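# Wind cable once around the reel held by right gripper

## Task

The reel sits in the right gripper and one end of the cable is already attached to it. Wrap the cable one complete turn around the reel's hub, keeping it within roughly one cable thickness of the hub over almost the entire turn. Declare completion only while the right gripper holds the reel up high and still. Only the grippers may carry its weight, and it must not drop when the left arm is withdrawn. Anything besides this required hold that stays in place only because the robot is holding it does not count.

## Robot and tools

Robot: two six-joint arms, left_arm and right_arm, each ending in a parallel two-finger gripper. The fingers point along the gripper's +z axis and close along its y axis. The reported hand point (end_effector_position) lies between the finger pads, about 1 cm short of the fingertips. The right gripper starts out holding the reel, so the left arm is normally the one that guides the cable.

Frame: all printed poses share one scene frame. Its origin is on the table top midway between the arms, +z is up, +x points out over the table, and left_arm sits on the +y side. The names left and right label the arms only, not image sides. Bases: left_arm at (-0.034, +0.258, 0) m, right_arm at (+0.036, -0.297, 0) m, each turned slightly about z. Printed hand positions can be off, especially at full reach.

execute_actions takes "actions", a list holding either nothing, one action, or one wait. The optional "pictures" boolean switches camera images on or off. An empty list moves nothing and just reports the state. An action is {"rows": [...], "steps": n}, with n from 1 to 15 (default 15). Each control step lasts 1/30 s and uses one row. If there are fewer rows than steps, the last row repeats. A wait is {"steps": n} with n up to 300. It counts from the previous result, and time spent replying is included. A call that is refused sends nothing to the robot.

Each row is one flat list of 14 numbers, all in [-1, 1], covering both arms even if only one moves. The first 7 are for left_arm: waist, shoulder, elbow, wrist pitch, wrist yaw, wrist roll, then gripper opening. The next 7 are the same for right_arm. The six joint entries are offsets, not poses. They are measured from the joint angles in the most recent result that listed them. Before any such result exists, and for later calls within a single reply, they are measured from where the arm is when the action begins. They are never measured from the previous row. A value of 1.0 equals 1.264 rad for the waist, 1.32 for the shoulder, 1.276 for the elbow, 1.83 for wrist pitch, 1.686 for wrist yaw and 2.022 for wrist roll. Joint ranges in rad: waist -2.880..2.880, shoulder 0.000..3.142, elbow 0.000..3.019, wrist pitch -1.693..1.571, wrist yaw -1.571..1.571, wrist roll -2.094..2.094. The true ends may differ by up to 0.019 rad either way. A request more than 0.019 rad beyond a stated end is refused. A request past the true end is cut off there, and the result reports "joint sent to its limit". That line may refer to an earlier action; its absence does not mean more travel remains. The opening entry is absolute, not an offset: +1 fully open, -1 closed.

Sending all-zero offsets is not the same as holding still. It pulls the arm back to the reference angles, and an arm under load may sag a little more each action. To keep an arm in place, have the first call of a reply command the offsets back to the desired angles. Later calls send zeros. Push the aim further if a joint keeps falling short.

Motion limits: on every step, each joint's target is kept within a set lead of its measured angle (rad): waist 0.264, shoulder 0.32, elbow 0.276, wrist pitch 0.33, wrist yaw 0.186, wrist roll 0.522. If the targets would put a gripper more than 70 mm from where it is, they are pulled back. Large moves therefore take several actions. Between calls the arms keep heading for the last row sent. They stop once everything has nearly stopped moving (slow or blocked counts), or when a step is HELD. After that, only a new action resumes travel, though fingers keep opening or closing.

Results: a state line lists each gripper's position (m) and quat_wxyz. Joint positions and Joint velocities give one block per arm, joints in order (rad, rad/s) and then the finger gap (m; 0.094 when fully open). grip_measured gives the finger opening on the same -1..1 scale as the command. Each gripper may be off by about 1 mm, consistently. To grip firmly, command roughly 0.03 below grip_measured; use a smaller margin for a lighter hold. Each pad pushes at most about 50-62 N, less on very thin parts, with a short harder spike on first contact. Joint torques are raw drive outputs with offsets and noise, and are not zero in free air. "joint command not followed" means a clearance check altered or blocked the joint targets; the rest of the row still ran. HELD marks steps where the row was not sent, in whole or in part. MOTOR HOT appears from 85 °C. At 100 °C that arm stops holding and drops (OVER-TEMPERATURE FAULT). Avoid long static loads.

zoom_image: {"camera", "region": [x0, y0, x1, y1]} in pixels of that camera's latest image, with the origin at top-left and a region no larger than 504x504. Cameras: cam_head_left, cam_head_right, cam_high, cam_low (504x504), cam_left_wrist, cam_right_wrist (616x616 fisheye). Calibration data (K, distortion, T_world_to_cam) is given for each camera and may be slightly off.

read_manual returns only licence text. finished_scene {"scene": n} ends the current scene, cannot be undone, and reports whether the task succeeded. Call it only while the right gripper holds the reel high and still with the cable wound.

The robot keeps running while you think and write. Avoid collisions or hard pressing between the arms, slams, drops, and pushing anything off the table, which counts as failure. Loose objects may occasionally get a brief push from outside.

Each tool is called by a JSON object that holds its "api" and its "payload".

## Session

{"api": "execute_actions", "payload": {"actions": []}}

Scene clock: 0.00 s of 4800.00 s.
left_arm: end_effector_position=(+0.4985, +0.3934, +0.5381) grip_measured=+1.000 end_effector_quat_wxyz=(+0.723, -0.261, +0.639, -0.034) | right_arm: end_effector_position=(+0.3268, -0.1057, +0.4665) grip_measured=-0.940 end_effector_quat_wxyz=(+0.487, -0.306, +0.804, +0.151)
Joint positions: left_arm=[ 0.274  1.136  1.198 -0.014 -0.132 -0.428  0.094] | right_arm=[ 0.614  0.726  1.136 -0.917 -0.127 -0.133  0.003]
Joint velocities: left_arm=[-0.005  0.015 -0.012 -0.002  0.022 -0.081  0.   ] | right_arm=[-0.005 -0.005 -0.017  0.002 -0.037  0.007  0.001]
Joint torques (N m, as the arm reports them, + toward a larger angle): no reading
camera_calibration (this result's frames):
cam_left_wrist: T_world_to_cam=[[0.286954, -0.858711, 0.424586, -0.0343808], [-0.389258, -0.509508, -0.767385, 0.813212], [0.875291, 0.0549309, -0.480466, -0.0754795], [0, 0, 0, 1]] pos_world=[0.392482, 0.388961, 0.602379]
cam_right_wrist: T_world_to_cam=[[0.640934, -0.765398, 0.0580424, -0.317363], [-0.678437, -0.600237, -0.423602, 0.365027], [0.359064, 0.232123, -0.903987, 0.450364], [0, 0, 0, 1]] pos_world=[0.289347, -0.128347, 0.58017]

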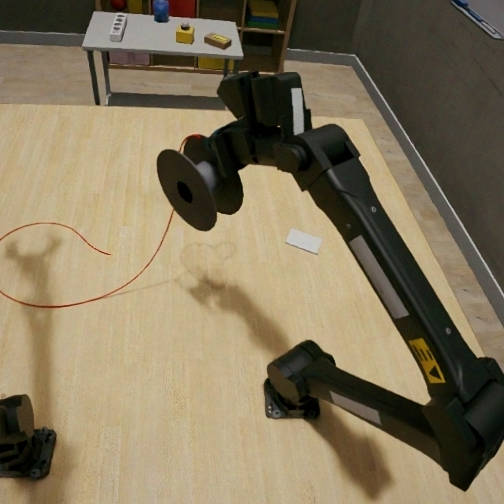

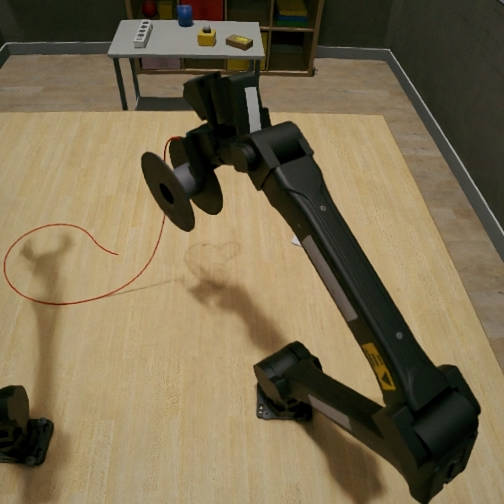

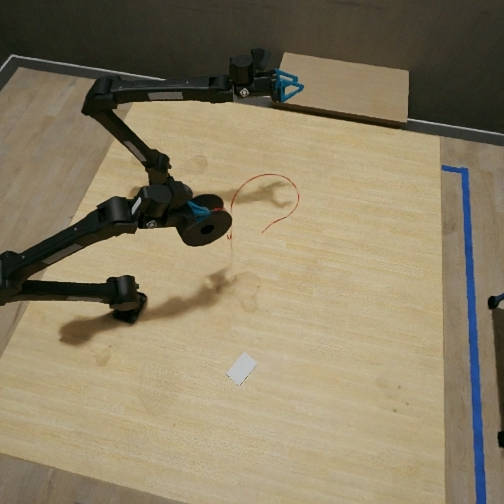

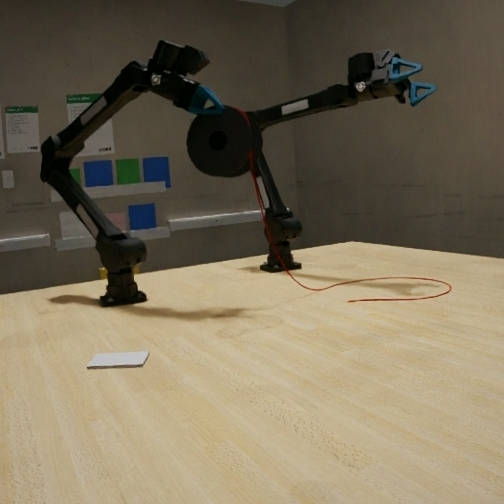

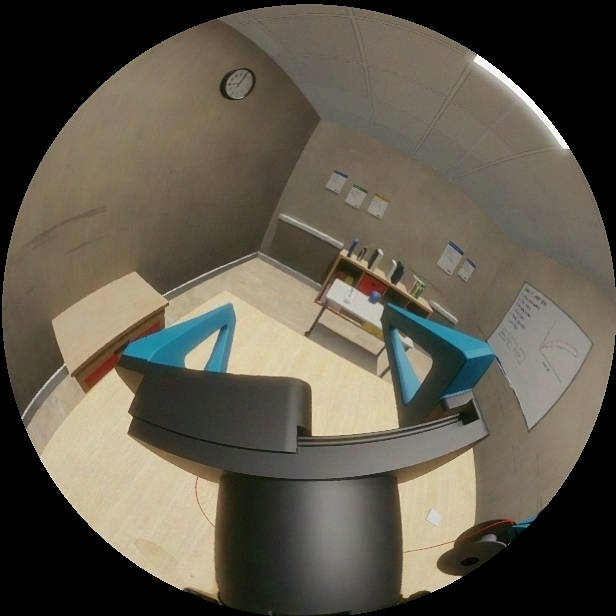

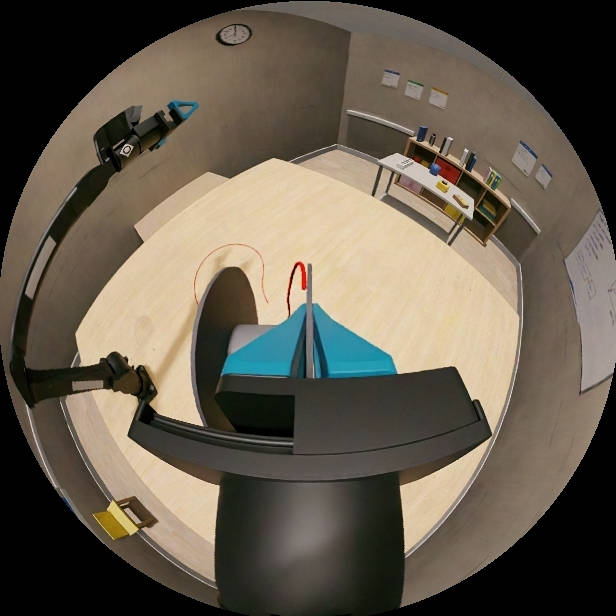

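{"api": "zoom_image", "payload": {"camera": "cam_right_wrist", "region": [180, 230, 380, 400]}}

{"api": "zoom_image", "payload": {"camera": "cam_head_left", "region": [130, 110, 290, 270]}}

{"api": "zoom_image", "payload": {"camera": "cam_low", "region": [160, 70, 340, 250]}}

{"api": "zoom_image", "payload": {"camera": "cam_high", "region": [140, 160, 320, 300]}}

Region (180, 230, 380, 400) of cam_right_wrist's 616x616 image, scaled by 2.520, with more detail than that image has; it fills the top 428 rows of this view, and the rest is white.

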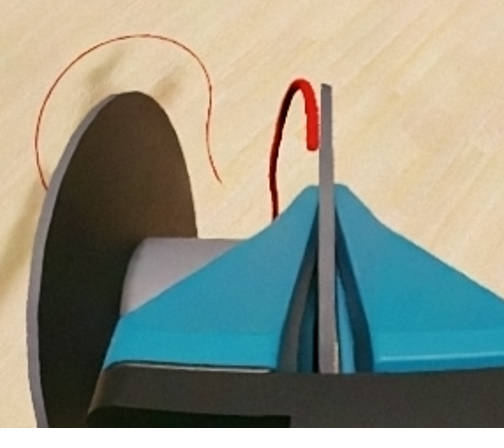

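Region (130, 110, 290, 270) of cam_head_left's 504x504 image, scaled by 3.150, with more detail than that image has.

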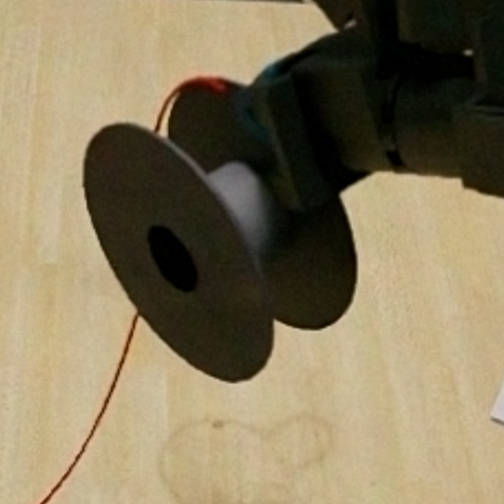

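Region (160, 70, 340, 250) of cam_low's 504x504 image, scaled by 2.800, with more detail than that image has.

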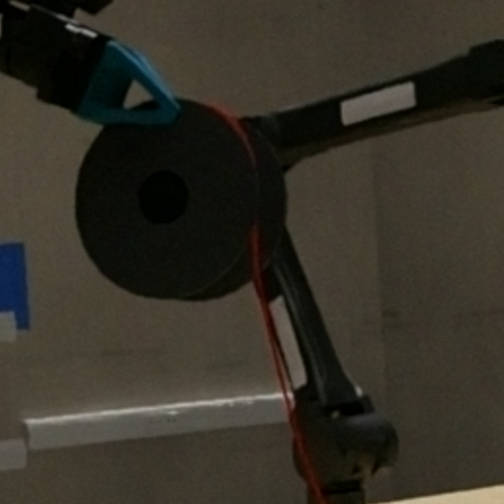

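Region (140, 160, 320, 300) of cam_high's 504x504 image, scaled by 2.800, with more detail than that image has.

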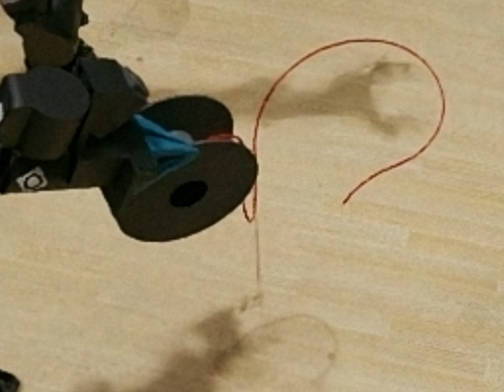

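{"api": "execute_actions", "payload": {"actions": [{"rows": [[0,0,0,0,0,0,1, 0,0.002,0.016,0.004,0.005,0.0035,-1],[0,0,0,0,0,0,1, 0,0.004,0.019,0.01,0.01,0.007,-1],[0,0,0,0,0,0,1, 0,0.007,0.023,0.018,0.015,0.0105,-1],[0,0,0,0,0,0,1, 0,0.011,0.028,0.028,0.02,0.014,-1],[0,0,0,0,0,0,1, 0,0.015,0.034,0.039,0.025,0.0175,-1],[0,0,0,0,0,0,1, 0,0.019,0.04,0.05,0.03,0.021,-1],[0,0,0,0,0,0,1, 0,0.023,0.046,0.061,0.035,0.0245,-1],[0,0,0,0,0,0,1, 0,0.027,0.052,0.072,0.04,0.028,-1],[0,0,0,0,0,0,1, 0,0.031,0.058,0.083,0.045,0.0315,-1],[0,0,0,0,0,0,1, 0,0.035,0.064,0.094,0.05,0.035,-1],[0,0,0,0,0,0,1, 0,0.039,0.07,0.105,0.055,0.0385,-1],[0,0,0,0,0,0,1, 0,0.043,0.076,0.116,0.06,0.042,-1],[0,0,0,0,0,0,1, 0,0.047,0.082,0.127,0.065,0.0455,-1],[0,0,0,0,0,0,1, 0,0.051,0.088,0.138,0.07,0.049,-1],[0,0,0,0,0,0,1, 0,0.055,0.094,0.149,0.075,0.0525,-1]], "steps": 15}], "pictures": false}}

{"api": "execute_actions", "payload": {"actions": [{"rows": [[0,0,0,0,0,0,1, 0,0.012,0.035,0.03,0.01,0.01,-1],[0,0,0,0,0,0,1, 0,0.015,0.04,0.04,0.01,0.01,-1],[0,0,0,0,0,0,1, 0,0.018,0.044,0.05,0.01,0.01,-1],[0,0,0,0,0,0,1, 0,0.022,0.049,0.06,0.01,0.01,-1],[0,0,0,0,0,0,1, 0,0.025,0.054,0.07,0.01,0.01,-1],[0,0,0,0,0,0,1, 0,0.028,0.058,0.08,0.01,0.01,-1],[0,0,0,0,0,0,1, 0,0.031,0.063,0.09,0.01,0.01,-1],[0,0,0,0,0,0,1, 0,0.034,0.068,0.1,0.01,0.01,-1],[0,0,0,0,0,0,1, 0,0.038,0.073,0.11,0.01,0.01,-1],[0,0,0,0,0,0,1, 0,0.041,0.077,0.12,0.01,0.01,-1],[0,0,0,0,0,0,1, 0,0.044,0.082,0.13,0.01,0.01,-1],[0,0,0,0,0,0,1, 0,0.047,0.087,0.14,0.01,0.01,-1],[0,0,0,0,0,0,1, 0,0.05,0.091,0.15,0.01,0.01,-1],[0,0,0,0,0,0,1, 0,0.054,0.096,0.16,0.01,0.01,-1],[0,0,0,0,0,0,1, 0,0.057,0.101,0.17,0.01,0.01,-1]], "steps": 15}], "pictures": false}}

{"api": "execute_actions", "payload": {"actions": [{"rows": [[0,0,0,0,0,0,1, 0,0.012,0.035,0.03,0,0,-1],[0,0,0,0,0,0,1, 0,0.015,0.04,0.04,0,0,-1],[0,0,0,0,0,0,1, 0,0.018,0.044,0.05,0,0,-1],[0,0,0,0,0,0,1, 0,0.022,0.049,0.06,0,0,-1],[0,0,0,0,0,0,1, 0,0.025,0.054,0.07,0,0,-1],[0,0,0,0,0,0,1, 0,0.028,0.058,0.08,0,0,-1],[0,0,0,0,0,0,1, 0,0.031,0.063,0.09,0,0,-1],[0,0,0,0,0,0,1, 0,0.034,0.068,0.1,0,0,-1],[0,0,0,0,0,0,1, 0,0.038,0.073,0.11,0,0,-1],[0,0,0,0,0,0,1, 0,0.041,0.077,0.12,0,0,-1],[0,0,0,0,0,0,1, 0,0.044,0.082,0.13,0,0,-1],[0,0,0,0,0,0,1, 0,0.047,0.087,0.14,0,0,-1],[0,0,0,0,0,0,1, 0,0.05,0.091,0.15,0,0,-1],[0,0,0,0,0,0,1, 0,0.054,0.096,0.16,0,0,-1],[0,0,0,0,0,0,1, 0,0.057,0.101,0.17,0,0,-1]], "steps": 15}], "pictures": false}}

{"api": "execute_actions", "payload": {"actions": [{"rows": [[0,0,0,0,0,0,1, 0,0.012,0.035,0.03,0,0,-1],[0,0,0,0,0,0,1, 0,0.015,0.04,0.04,0,0,-1],[0,0,0,0,0,0,1, 0,0.018,0.044,0.05,0,0,-1],[0,0,0,0,0,0,1, 0,0.022,0.049,0.06,0,0,-1],[0,0,0,0,0,0,1, 0,0.025,0.054,0.07,0,0,-1],[0,0,0,0,0,0,1, 0,0.028,0.058,0.08,0,0,-1],[0,0,0,0,0,0,1, 0,0.031,0.063,0.09,0,0,-1],[0,0,0,0,0,0,1, 0,0.034,0.068,0.099,0,0,-1],[0,0,0,0,0,0,1, 0,0.037,0.072,0.107,0,0,-1],[0,0,0,0,0,0,1, 0,0.04,0.076,0.114,0,0,-1],[0,0,0,0,0,0,1, 0,0.042,0.079,0.12,0,0,-1],[0,0,0,0,0,0,1, 0,0.044,0.082,0.125,0,0,-1],[0,0,0,0,0,0,1, 0,0.045,0.084,0.129,0,0,-1],[0,0,0,0,0,0,1, 0,0.046,0.085,0.132,0,0,-1],[0,0,0,0,0,0,1, 0,0.047,0.086,0.134,0,0,-1]], "steps": 15}], "pictures": true}}

Scene clock: 120.50 s of 4800.00 s.
left_arm: end_effector_position=(+0.4985, +0.3934, +0.5381) grip_measured=+1.000 end_effector_quat_wxyz=(+0.723, -0.261, +0.639, -0.034) | right_arm: end_effector_position=(+0.3725, -0.1027, +0.5090) grip_measured=-0.940 end_effector_quat_wxyz=(+0.564, -0.238, +0.779, +0.134)
Joint positions: left_arm=[ 0.274  1.136  1.198 -0.014 -0.132 -0.428  0.094] | right_arm=[ 0.614  0.786  1.171 -0.719 -0.01  -0.067  0.003]
Joint velocities: left_arm=[ 0.005 -0.005  0.002  0.007  0.007  0.022  0.   ] | right_arm=[-0.005  0.181  0.212  0.593  0.227  0.139  0.   ]
Joint torques (N m, as the arm reports them, + toward a larger angle): left_arm=[ 0.16 -7.25 11.43  2.08  0.07  0.16] | right_arm=[-0.35 -3.16 18.88  2.99 -0.15  0.12]
Steps of this call (steps 1 to 180: nothing new was sent; then 114.00 s passed at rest; steps 181 to 195: all 15 steps of this action). Readings (joint positions):
181: left_arm=[0.274 1.136 1.198 -0.014 -0.132 -0.428] | right_arm=[0.614 0.726 1.136 -0.917 -0.124 -0.133]
182: left_arm=[0.274 1.136 1.198 -0.014 -0.132 -0.428] | right_arm=[0.614 0.726 1.136 -0.917 -0.118 -0.133]
184: left_arm=[0.274 1.136 1.198 -0.014 -0.132 -0.428] | right_arm=[0.614 0.726 1.136 -0.914 -0.102 -0.128]
188: left_arm=[0.274 1.136 1.198 -0.014 -0.132 -0.428] | right_arm=[0.614 0.737 1.137 -0.856 -0.069 -0.111]
195: the state above

Scene clock: 121.00 s of 4800.00 s.
left_arm: end_effector_position=(+0.4985, +0.3934, +0.5381) grip_measured=+1.000 end_effector_quat_wxyz=(+0.723, -0.261, +0.639, -0.034) | right_arm: end_effector_position=(+0.4042, -0.0874, +0.5692) grip_measured=-0.940 end_effector_quat_wxyz=(+0.649, -0.211, +0.715, +0.150)
Joint positions: left_arm=[ 0.274  1.136  1.198 -0.014 -0.132 -0.428  0.094] | right_arm=[ 0.614  0.85   1.217 -0.48   0.005 -0.059  0.003]
Joint velocities: left_arm=[ 0.005  0.015 -0.012 -0.007  0.051  0.037  0.   ] | right_arm=[-0.024  0.103  0.178  0.545 -0.037 -0.022  0.   ]
Joint torques (N m, as the arm reports them, + toward a larger angle): left_arm=[ 0.15 -7.24 11.44  2.05  0.06  0.16] | right_arm=[-0.6  -3.57 18.87  3.49 -0.05  0.09]
Steps of this call (steps 1 to 15: all 15 steps of this action). Readings (joint positions):
1: left_arm=[0.274 1.136 1.198 -0.014 -0.132 -0.428] | right_arm=[0.614 0.792 1.176 -0.703 -0.002 -0.064]
2: left_arm=[0.274 1.136 1.198 -0.014 -0.132 -0.428] | right_arm=[0.614 0.794 1.177 -0.691 0.003 -0.063]
4: left_arm=[0.274 1.136 1.198 -0.014 -0.132 -0.428] | right_arm=[0.614 0.798 1.177 -0.671 0.005 -0.061]
8: left_arm=[0.274 1.136 1.198 -0.014 -0.132 -0.428] | right_arm=[0.614 0.813 1.180 -0.607 0.005 -0.060]
15: the state above

Scene clock: 121.50 s of 4800.00 s.
left_arm: end_effector_position=(+0.4985, +0.3934, +0.5381) grip_measured=+1.000 end_effector_quat_wxyz=(+0.723, -0.261, +0.639, -0.034) | right_arm: end_effector_position=(+0.4258, -0.0750, +0.6273) grip_measured=-0.940 end_effector_quat_wxyz=(+0.724, -0.189, +0.642, +0.168)
Joint positions: left_arm=[ 0.274  1.136  1.198 -0.014 -0.132 -0.428  0.094] | right_arm=[ 0.614  0.915  1.262 -0.243  0.005 -0.059  0.003]
Joint velocities: left_arm=[-0.015  0.005 -0.007 -0.002 -0.066  0.007  0.   ] | right_arm=[ 0.005  0.122  0.173  0.545  0.022  0.022 -0.   ]
Joint torques (N m, as the arm reports them, + toward a larger angle): left_arm=[ 0.18 -7.17 11.45  2.08  0.07  0.16] | right_arm=[-0.14 -5.41 18.9   2.79 -0.2  -0.06]
Steps of this call (steps 1 to 15: all 15 steps of this action). Readings (joint positions):
1: left_arm=[0.274 1.136 1.198 -0.014 -0.132 -0.428] | right_arm=[0.614 0.853 1.221 -0.465 0.005 -0.059]
2: left_arm=[0.274 1.136 1.198 -0.014 -0.132 -0.428] | right_arm=[0.614 0.854 1.222 -0.454 0.005 -0.059]
4: left_arm=[0.274 1.136 1.198 -0.014 -0.132 -0.428] | right_arm=[0.614 0.857 1.222 -0.433 0.005 -0.059]
8: left_arm=[0.274 1.136 1.198 -0.014 -0.132 -0.428] | right_arm=[0.614 0.874 1.226 -0.369 0.005 -0.059]
15: the state above

Scene clock: 122.00 s of 4800.00 s.
left_arm: end_effector_position=(+0.4985, +0.3934, +0.5381) grip_measured=+1.000 end_effector_quat_wxyz=(+0.723, -0.261, +0.639, -0.034) | right_arm: end_effector_position=(+0.4376, -0.0683, +0.6730) grip_measured=-0.940 end_effector_quat_wxyz=(+0.779, -0.170, +0.576, +0.181)
Joint positions: left_arm=[ 0.274  1.136  1.198 -0.014 -0.132 -0.428  0.094] | right_arm=[ 0.614  0.972  1.299 -0.045  0.005 -0.059  0.003]
Joint velocities: left_arm=[-0.005 -0.005 -0.007  0.007 -0.022 -0.022  0.   ] | right_arm=[-0.015  0.015  0.071  0.198 -0.022 -0.037 -0.001]
Joint torques (N m, as the arm reports them, + toward a larger angle): left_arm=[ 0.18 -7.21 11.41  2.09  0.06  0.15] | right_arm=[-0.22 -5.53 18.37  2.77 -0.12 -0.06]
Steps of this call (steps 1 to 15: all 15 steps of this action). Readings (joint positions):
1: left_arm=[0.274 1.136 1.198 -0.014 -0.132 -0.428] | right_arm=[0.614 0.919 1.265 -0.229 0.005 -0.059]
2: left_arm=[0.274 1.136 1.198 -0.014 -0.132 -0.428] | right_arm=[0.614 0.919 1.266 -0.217 0.005 -0.059]
4: left_arm=[0.274 1.136 1.198 -0.014 -0.132 -0.428] | right_arm=[0.614 0.922 1.266 -0.197 0.005 -0.059]
8: left_arm=[0.274 1.136 1.198 -0.014 -0.132 -0.428] | right_arm=[0.614 0.939 1.270 -0.131 0.005 -0.059]
15: the state above
camera_calibration (this result's frames):
cam_left_wrist: T_world_to_cam=[[0.286954, -0.858711, 0.424586, -0.0343808], [-0.389258, -0.509508, -0.767385, 0.813212], [0.875291, 0.0549309, -0.480466, -0.0754795], [0, 0, 0, 1]] pos_world=[0.392482, 0.388961, 0.602379]
cam_right_wrist: T_world_to_cam=[[0.477194, -0.876849, 0.0584986, -0.307978], [-0.272185, -0.210764, -0.938879, 0.745623], [0.835585, 0.432105, -0.33924, 0.013613], [0, 0, 0, 1]] pos_world=[0.338538, -0.118782, 0.722684]

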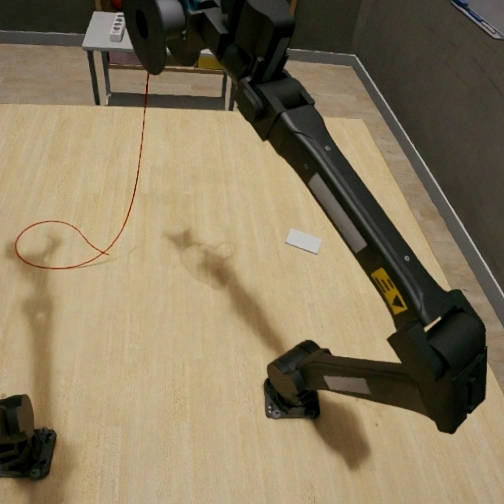

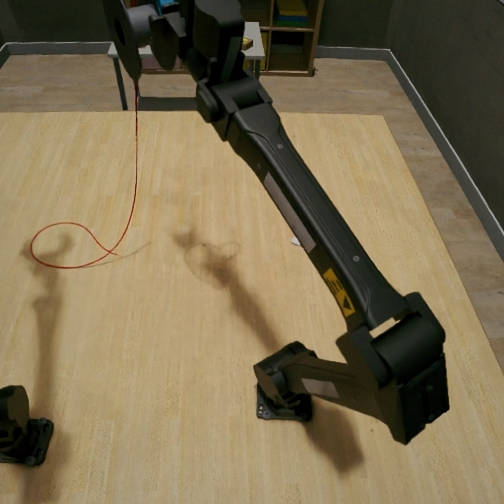

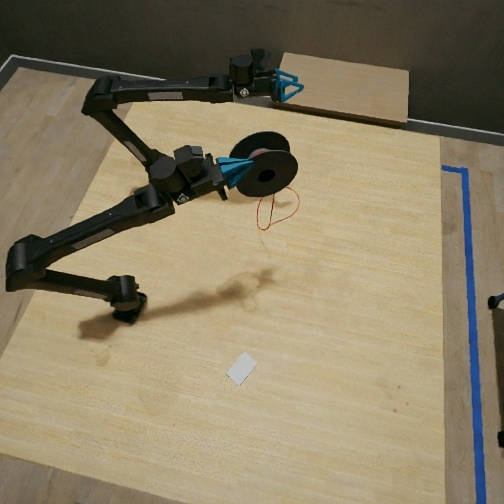

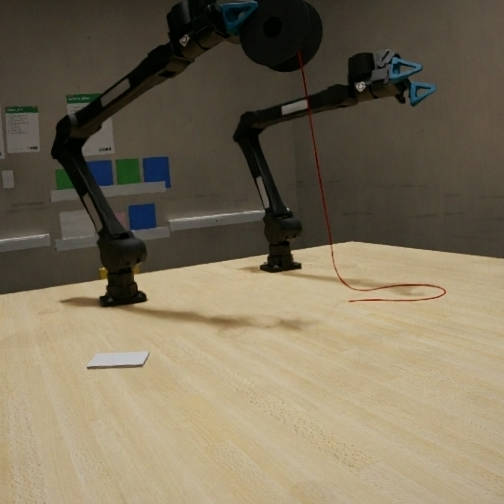

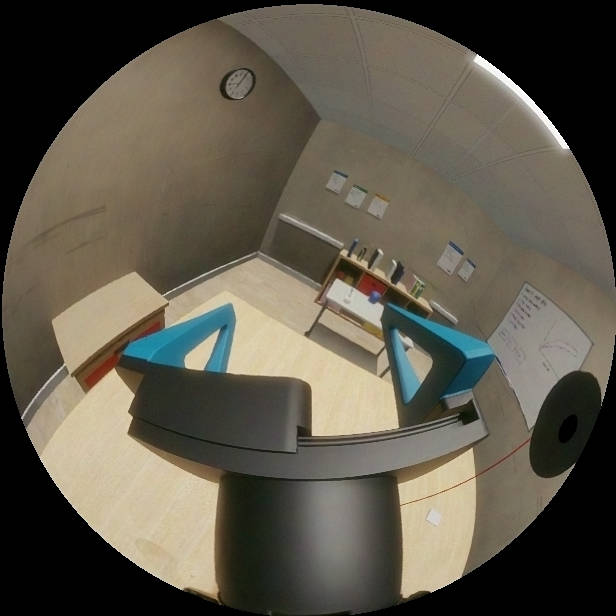

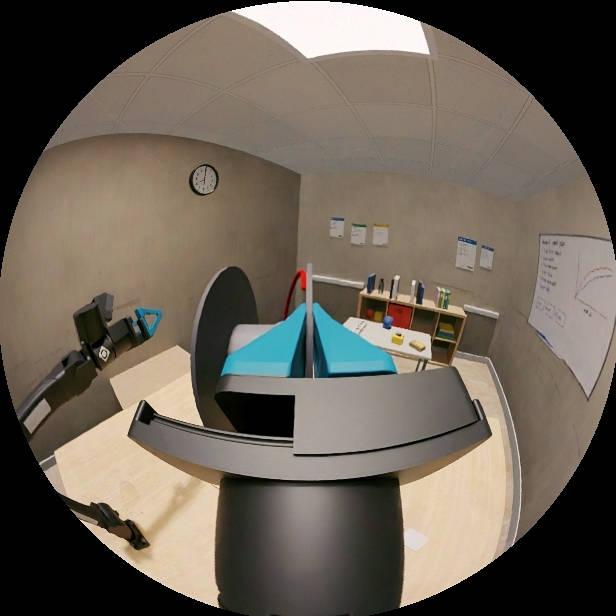

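{"api": "execute_actions", "payload": {"actions": []}}

Scene clock: 138.00 s of 4800.00 s.
left_arm: end_effector_position=(+0.4985, +0.3934, +0.5381) grip_measured=+1.000 end_effector_quat_wxyz=(+0.723, -0.261, +0.639, -0.034) | right_arm: end_effector_position=(+0.4357, -0.0694, +0.6807) grip_measured=-0.940 end_effector_quat_wxyz=(+0.785, -0.167, +0.568, +0.183)
Joint positions: left_arm=[ 0.274  1.136  1.198 -0.014 -0.132 -0.428  0.094] | right_arm=[ 0.614  0.972  1.307 -0.031  0.005 -0.059  0.003]
Joint velocities: left_arm=[-0.005 -0.015 -0.002 -0.007  0.022  0.051  0.   ] | right_arm=[ 0.005 -0.015 -0.002 -0.012 -0.007 -0.022  0.   ]
Joint torques (N m, as the arm reports them, + toward a larger angle): left_arm=[ 0.21 -7.28 11.42  2.05  0.06  0.16] | right_arm=[-0.48 -5.86 17.83  2.86 -0.17 -0.03]
Steps of this call (steps 1 to 30: the robot went on to your last target; steps 31 to 210: nothing new was sent; then 9.00 s passed at rest). Readings (joint positions):
1: left_arm=[0.274 1.136 1.198 -0.014 -0.132 -0.428] | right_arm=[0.614 0.972 1.302 -0.040 0.005 -0.059]
2: left_arm=[0.274 1.136 1.198 -0.014 -0.132 -0.428] | right_arm=[0.614 0.972 1.303 -0.036 0.005 -0.059]
4: left_arm=[0.274 1.136 1.198 -0.014 -0.132 -0.428] | right_arm=[0.614 0.972 1.306 -0.032 0.005 -0.059]
8: left_arm=[0.274 1.136 1.198 -0.014 -0.132 -0.428] | right_arm=[0.614 0.972 1.307 -0.031 0.005 -0.059]
210: the state above
All arms were judged still, so your last target was given up. Only a new action makes them travel on or press farther. Fingers that are still opening or closing keep moving.
camera_calibration (this result's frames):
cam_left_wrist: T_world_to_cam=[[0.286954, -0.858711, 0.424586, -0.0343808], [-0.389258, -0.509508, -0.767385, 0.813212], [0.875291, 0.0549309, -0.480466, -0.0754795], [0, 0, 0, 1]] pos_world=[0.392482, 0.388961, 0.602379]
cam_right_wrist: T_world_to_cam=[[0.476113, -0.877467, 0.0580284, -0.30773], [-0.254711, -0.200763, -0.945947, 0.750075], [0.841688, 0.435598, -0.319087, 0.00213026], [0, 0, 0, 1]] pos_world=[0.335774, -0.120364, 0.728068]

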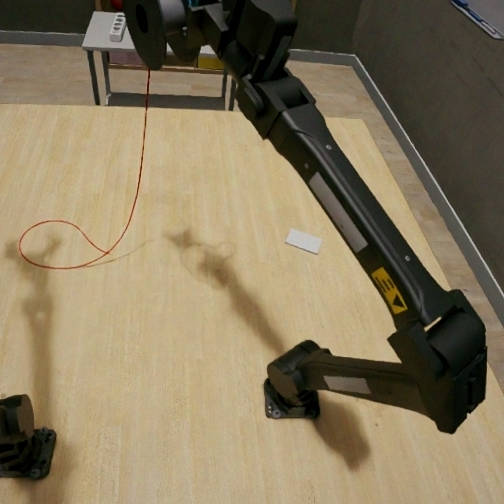

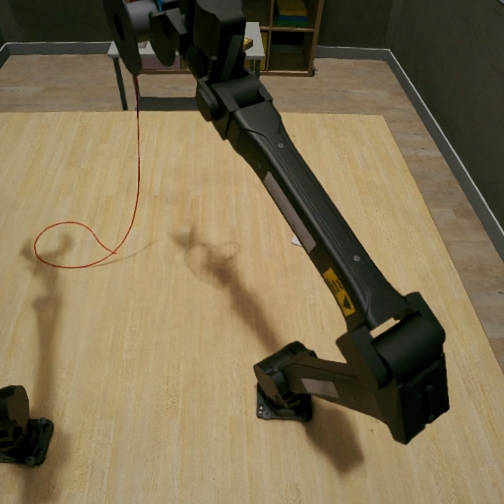

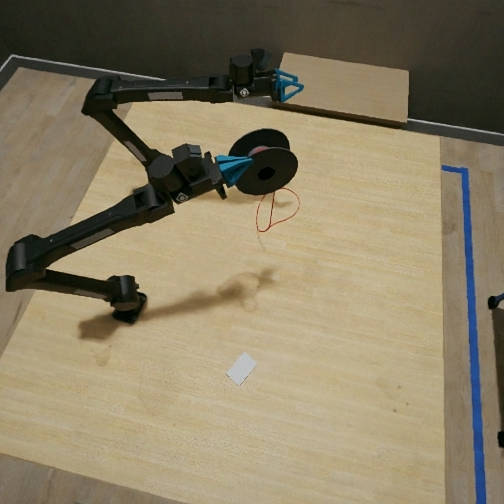

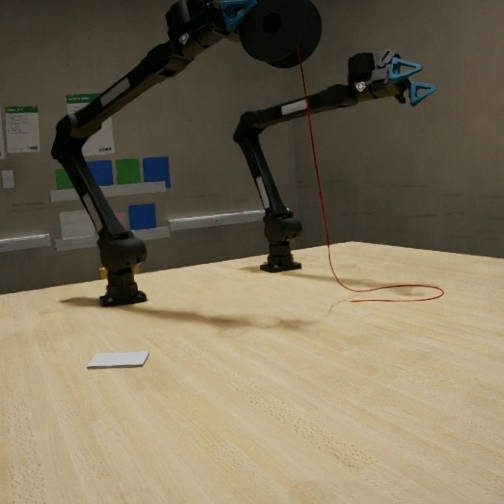

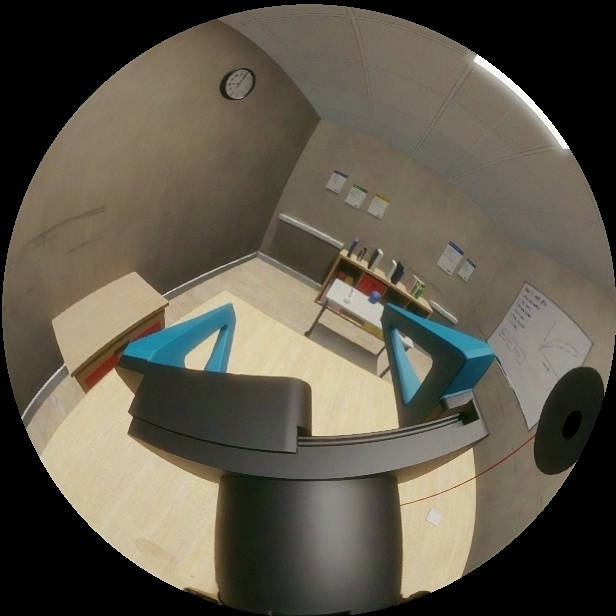

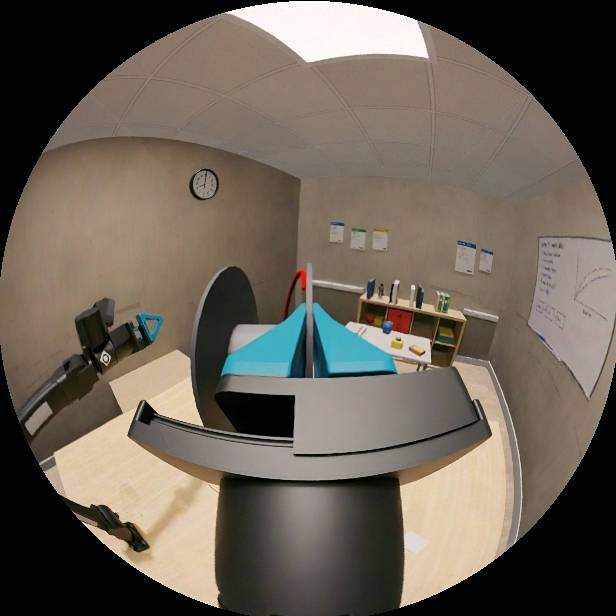

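{"api": "execute_actions", "payload": {"actions": [{"rows": [[0,0,0,0,0,0,1, 0,0.0032,0.0215,0.0155,0,0.002,-1],[0,0,0,0,0,0,1, 0,0.0064,0.028,0.026,0,0.004,-1],[0,0,0,0,0,0,1, 0,0.0096,0.0345,0.0365,0,0.006,-1],[0,0,0,0,0,0,1, 0,0.0128,0.041,0.047,0,0.008,-1],[0,0,0,0,0,0,1, 0,0.016,0.0475,0.0575,0,0.010,-1],[0,0,0,0,0,0,1, 0,0.0192,0.054,0.068,0,0.012,-1],[0,0,0,0,0,0,1, 0,0.0224,0.0605,0.0785,0,0.014,-1],[0,0,0,0,0,0,1, 0,0.0256,0.067,0.089,0,0.016,-1],[0,0,0,0,0,0,1, 0,0.0288,0.0735,0.0995,0,0.018,-1],[0,0,0,0,0,0,1, 0,0.032,0.08,0.11,0,0.020,-1],[0,0,0,0,0,0,1, 0,0.0352,0.0865,0.1205,0,0.022,-1],[0,0,0,0,0,0,1, 0,0.0384,0.093,0.131,0,0.024,-1],[0,0,0,0,0,0,1, 0,0.0416,0.0995,0.1415,0,0.026,-1],[0,0,0,0,0,0,1, 0,0.0448,0.106,0.152,0,0.028,-1],[0,0,0,0,0,0,1, 0,0.048,0.1125,0.1625,0,0.030,-1]], "steps": 15}], "pictures": false}}

{"api": "execute_actions", "payload": {"actions": [{"rows": [[0,0,0,0,0,0,1, 0,0.012,0.06,0.04,0,0,-1],[0,0,0,0,0,0,1, 0,0.0152,0.065,0.052,0,0,-1],[0,0,0,0,0,0,1, 0,0.0184,0.07,0.064,0,0,-1],[0,0,0,0,0,0,1, 0,0.0216,0.075,0.076,0,0,-1],[0,0,0,0,0,0,1, 0,0.0248,0.08,0.088,0,0,-1],[0,0,0,0,0,0,1, 0,0.028,0.085,0.1,0,0,-1],[0,0,0,0,0,0,1, 0,0.0312,0.09,0.112,0,0,-1],[0,0,0,0,0,0,1, 0,0.0344,0.095,0.124,0,0,-1],[0,0,0,0,0,0,1, 0,0.0376,0.1,0.136,0,0,-1],[0,0,0,0,0,0,1, 0,0.0408,0.105,0.148,0,0,-1],[0,0,0,0,0,0,1, 0,0.044,0.11,0.16,0,0,-1],[0,0,0,0,0,0,1, 0,0.0472,0.115,0.172,0,0,-1],[0,0,0,0,0,0,1, 0,0.0504,0.12,0.184,0,0,-1],[0,0,0,0,0,0,1, 0,0.0536,0.125,0.196,0,0,-1],[0,0,0,0,0,0,1, 0,0.0568,0.13,0.208,0,0,-1]], "steps": 15}], "pictures": false}}

{"api": "execute_actions", "payload": {"actions": [{"rows": [[0,0,0,0,0,0,1, 0,0.012,0.06,0.04,0,0,-1],[0,0,0,0,0,0,1, 0,0.0152,0.065,0.052,0,0,-1],[0,0,0,0,0,0,1, 0,0.0184,0.07,0.064,0,0,-1],[0,0,0,0,0,0,1, 0,0.0216,0.075,0.076,0,0,-1],[0,0,0,0,0,0,1, 0,0.0248,0.08,0.088,0,0,-1],[0,0,0,0,0,0,1, 0,0.028,0.085,0.1,0,0,-1],[0,0,0,0,0,0,1, 0,0.0312,0.09,0.112,0,0,-1],[0,0,0,0,0,0,1, 0,0.0344,0.095,0.124,0,0,-1],[0,0,0,0,0,0,1, 0,0.0376,0.1,0.136,0,0,-1],[0,0,0,0,0,0,1, 0,0.0408,0.105,0.148,0,0,-1],[0,0,0,0,0,0,1, 0,0.044,0.11,0.16,0,0,-1],[0,0,0,0,0,0,1, 0,0.0472,0.115,0.172,0,0,-1],[0,0,0,0,0,0,1, 0,0.0504,0.12,0.184,0,0,-1],[0,0,0,0,0,0,1, 0,0.0536,0.125,0.196,0,0,-1],[0,0,0,0,0,0,1, 0,0.0568,0.13,0.208,0,0,-1]], "steps": 15}], "pictures": true}}

Scene clock: 171.90 s of 4800.00 s.
left_arm: end_effector_position=(+0.4985, +0.3934, +0.5381) grip_measured=+1.000 end_effector_quat_wxyz=(+0.723, -0.261, +0.639, -0.034) | right_arm: end_effector_position=(+0.4319, -0.0715, +0.7413) grip_measured=-0.940 end_effector_quat_wxyz=(+0.842, -0.132, +0.479, +0.211)
Joint positions: left_arm=[ 0.274  1.136  1.198 -0.014 -0.132 -0.428  0.094] | right_arm=[ 0.614  1.025  1.365  0.192  0.005 -0.026  0.003]
Joint velocities: left_arm=[ 0.005  0.005 -0.007 -0.002 -0.081 -0.037  0.   ] | right_arm=[0.005 0.122 0.256 0.589 0.007 0.154 0.   ]
Joint torques (N m, as the arm reports them, + toward a larger angle): left_arm=[ 0.15 -7.09 11.44  2.06  0.05  0.16] | right_arm=[-0.58 -5.91 18.28  2.48 -0.22  0.08]
Steps of this call (steps 1 to 180: nothing new was sent; then 27.40 s passed at rest; steps 181 to 195: all 15 steps of this action). Readings (joint positions):
181: left_arm=[0.274 1.136 1.198 -0.014 -0.132 -0.428] | right_arm=[0.614 0.972 1.307 -0.031 0.005 -0.059]
182: left_arm=[0.274 1.136 1.198 -0.014 -0.132 -0.428] | right_arm=[0.614 0.972 1.307 -0.029 0.005 -0.059]
184: left_arm=[0.274 1.136 1.198 -0.014 -0.132 -0.428] | right_arm=[0.614 0.974 1.307 -0.011 0.005 -0.059]
188: left_arm=[0.274 1.136 1.198 -0.014 -0.132 -0.428] | right_arm=[0.614 0.986 1.311 0.059 0.005 -0.050]
195: the state above

Scene clock: 172.40 s of 4800.00 s.
left_arm: end_effector_position=(+0.4985, +0.3934, +0.5381) grip_measured=+1.000 end_effector_quat_wxyz=(+0.723, -0.261, +0.639, -0.034) | right_arm: end_effector_position=(+0.3996, -0.0900, +0.8243) grip_measured=-0.940 end_effector_quat_wxyz=(+0.911, -0.090, +0.330, +0.229)
Joint positions: left_arm=[ 0.274  1.136  1.198 -0.014 -0.132 -0.428  0.094] | right_arm=[ 0.614  1.083  1.456  0.5    0.005 -0.025  0.003]
Joint velocities: left_arm=[-0.005  0.005 -0.032 -0.002 -0.051  0.051  0.   ] | right_arm=[ 0.015  0.112  0.183  0.662 -0.066  0.037 -0.001]
Joint torques (N m, as the arm reports them, + toward a larger angle): left_arm=[ 0.18 -7.21 11.44  2.06  0.06  0.16] | right_arm=[ 0.26 -7.   16.82  1.88 -0.15 -0.09]
Steps of this call (steps 1 to 15: all 15 steps of this action). Readings (joint positions):
1: left_arm=[0.274 1.136 1.198 -0.014 -0.132 -0.428] | right_arm=[0.614 1.029 1.373 0.209 0.005 -0.025]
2: left_arm=[0.274 1.136 1.198 -0.014 -0.132 -0.428] | right_arm=[0.614 1.031 1.379 0.225 0.005 -0.025]
4: left_arm=[0.274 1.136 1.198 -0.014 -0.132 -0.428] | right_arm=[0.614 1.035 1.388 0.261 0.005 -0.025]
8: left_arm=[0.274 1.136 1.198 -0.014 -0.132 -0.428] | right_arm=[0.614 1.050 1.410 0.345 0.005 -0.025]
15: the state above

Scene clock: 172.90 s of 4800.00 s.
left_arm: end_effector_position=(+0.4985, +0.3934, +0.5381) grip_measured=+1.000 end_effector_quat_wxyz=(+0.723, -0.261, +0.639, -0.034) | right_arm: end_effector_position=(+0.3457, -0.1209, +0.8889) grip_measured=-0.940 end_effector_quat_wxyz=(+0.956, -0.043, +0.164, +0.241)
Joint positions: left_arm=[ 0.274  1.136  1.198 -0.014 -0.132 -0.428  0.094] | right_arm=[ 0.614  1.138  1.554  0.815  0.005 -0.025  0.003]
Joint velocities: left_arm=[-0.005 -0.015  0.007 -0.012 -0.037 -0.066  0.   ] | right_arm=[ 0.005  0.122  0.193  0.672  0.007 -0.022  0.001]
Joint torques (N m, as the arm reports them, + toward a larger angle): left_arm=[ 0.15 -7.17 11.42  2.06  0.05  0.16] | right_arm=[-0.77 -5.92 15.04  0.62 -0.11 -0.06]
Steps of this call (steps 1 to 15: all 15 steps of this action). Readings (joint positions):
1: left_arm=[0.274 1.136 1.198 -0.014 -0.132 -0.428] | right_arm=[0.614 1.087 1.462 0.518 0.005 -0.025]
2: left_arm=[0.274 1.136 1.198 -0.014 -0.132 -0.428] | right_arm=[0.614 1.090 1.468 0.534 0.005 -0.025]
4: left_arm=[0.274 1.136 1.198 -0.014 -0.132 -0.428] | right_arm=[0.614 1.095 1.478 0.571 0.005 -0.025]
8: left_arm=[0.274 1.136 1.198 -0.014 -0.132 -0.428] | right_arm=[0.614 1.110 1.505 0.657 0.005 -0.025]
15: the state above
camera_calibration (this result's frames):
cam_left_wrist: T_world_to_cam=[[0.286954, -0.858711, 0.424586, -0.0343808], [-0.389258, -0.509508, -0.767385, 0.813212], [0.875291, 0.0549309, -0.480466, -0.0754795], [0, 0, 0, 1]] pos_world=[0.392482, 0.388961, 0.602379]
cam_right_wrist: T_world_to_cam=[[0.471881, -0.881645, 0.00555655, -0.274558], [0.50055, 0.262709, -0.824884, 0.601023], [0.725795, 0.392028, 0.565274, -0.584516], [0, 0, 0, 1]] pos_world=[0.252955, -0.17081, 0.827712]

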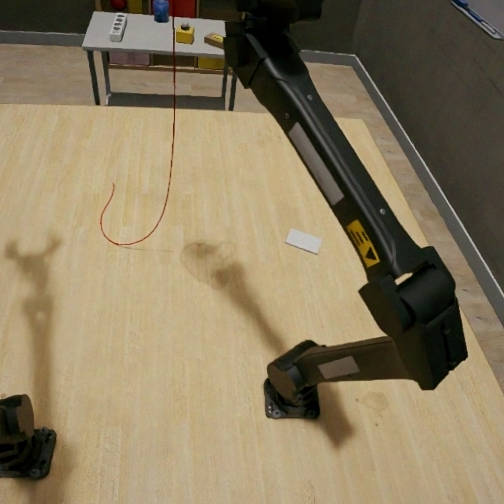

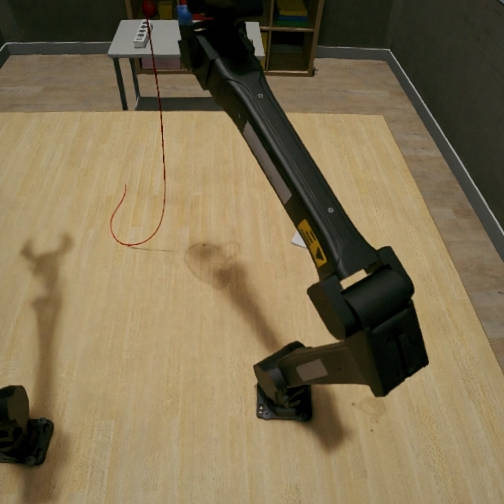

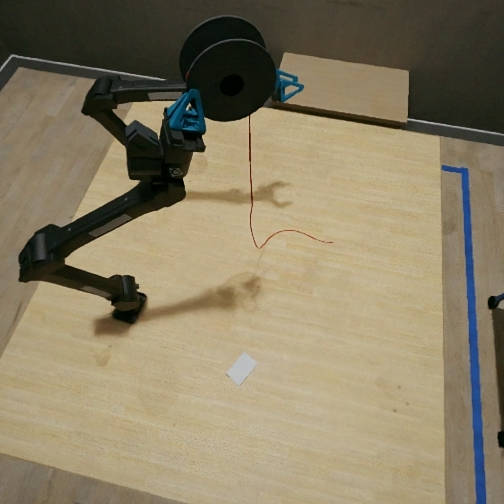

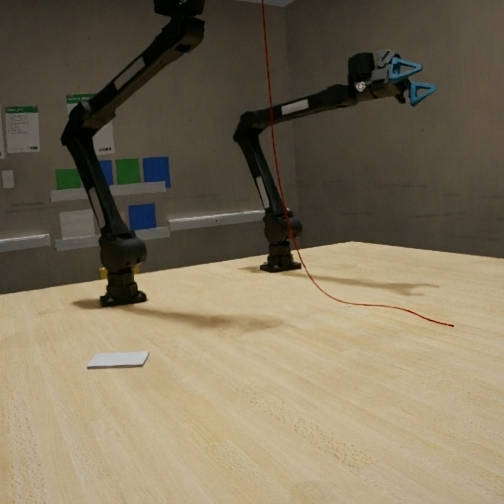

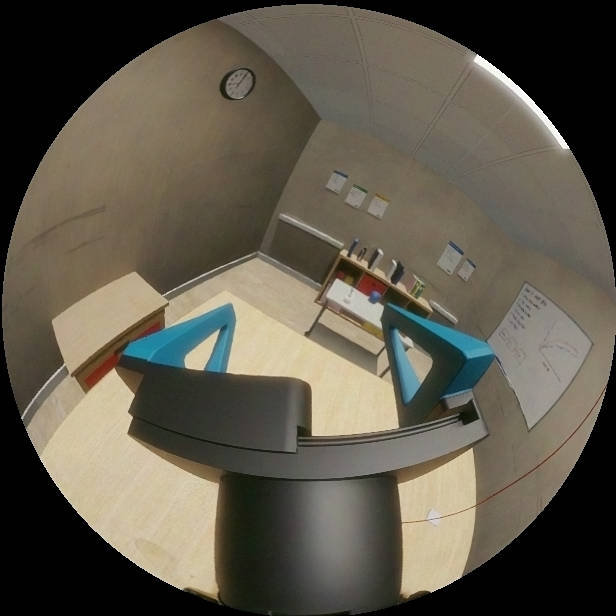

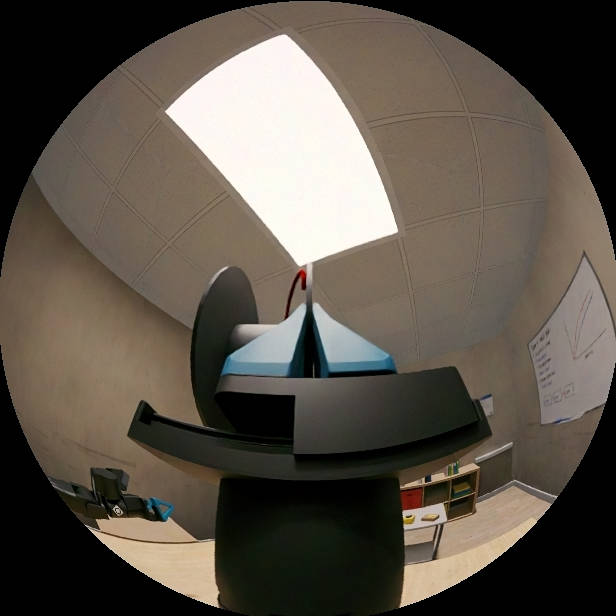

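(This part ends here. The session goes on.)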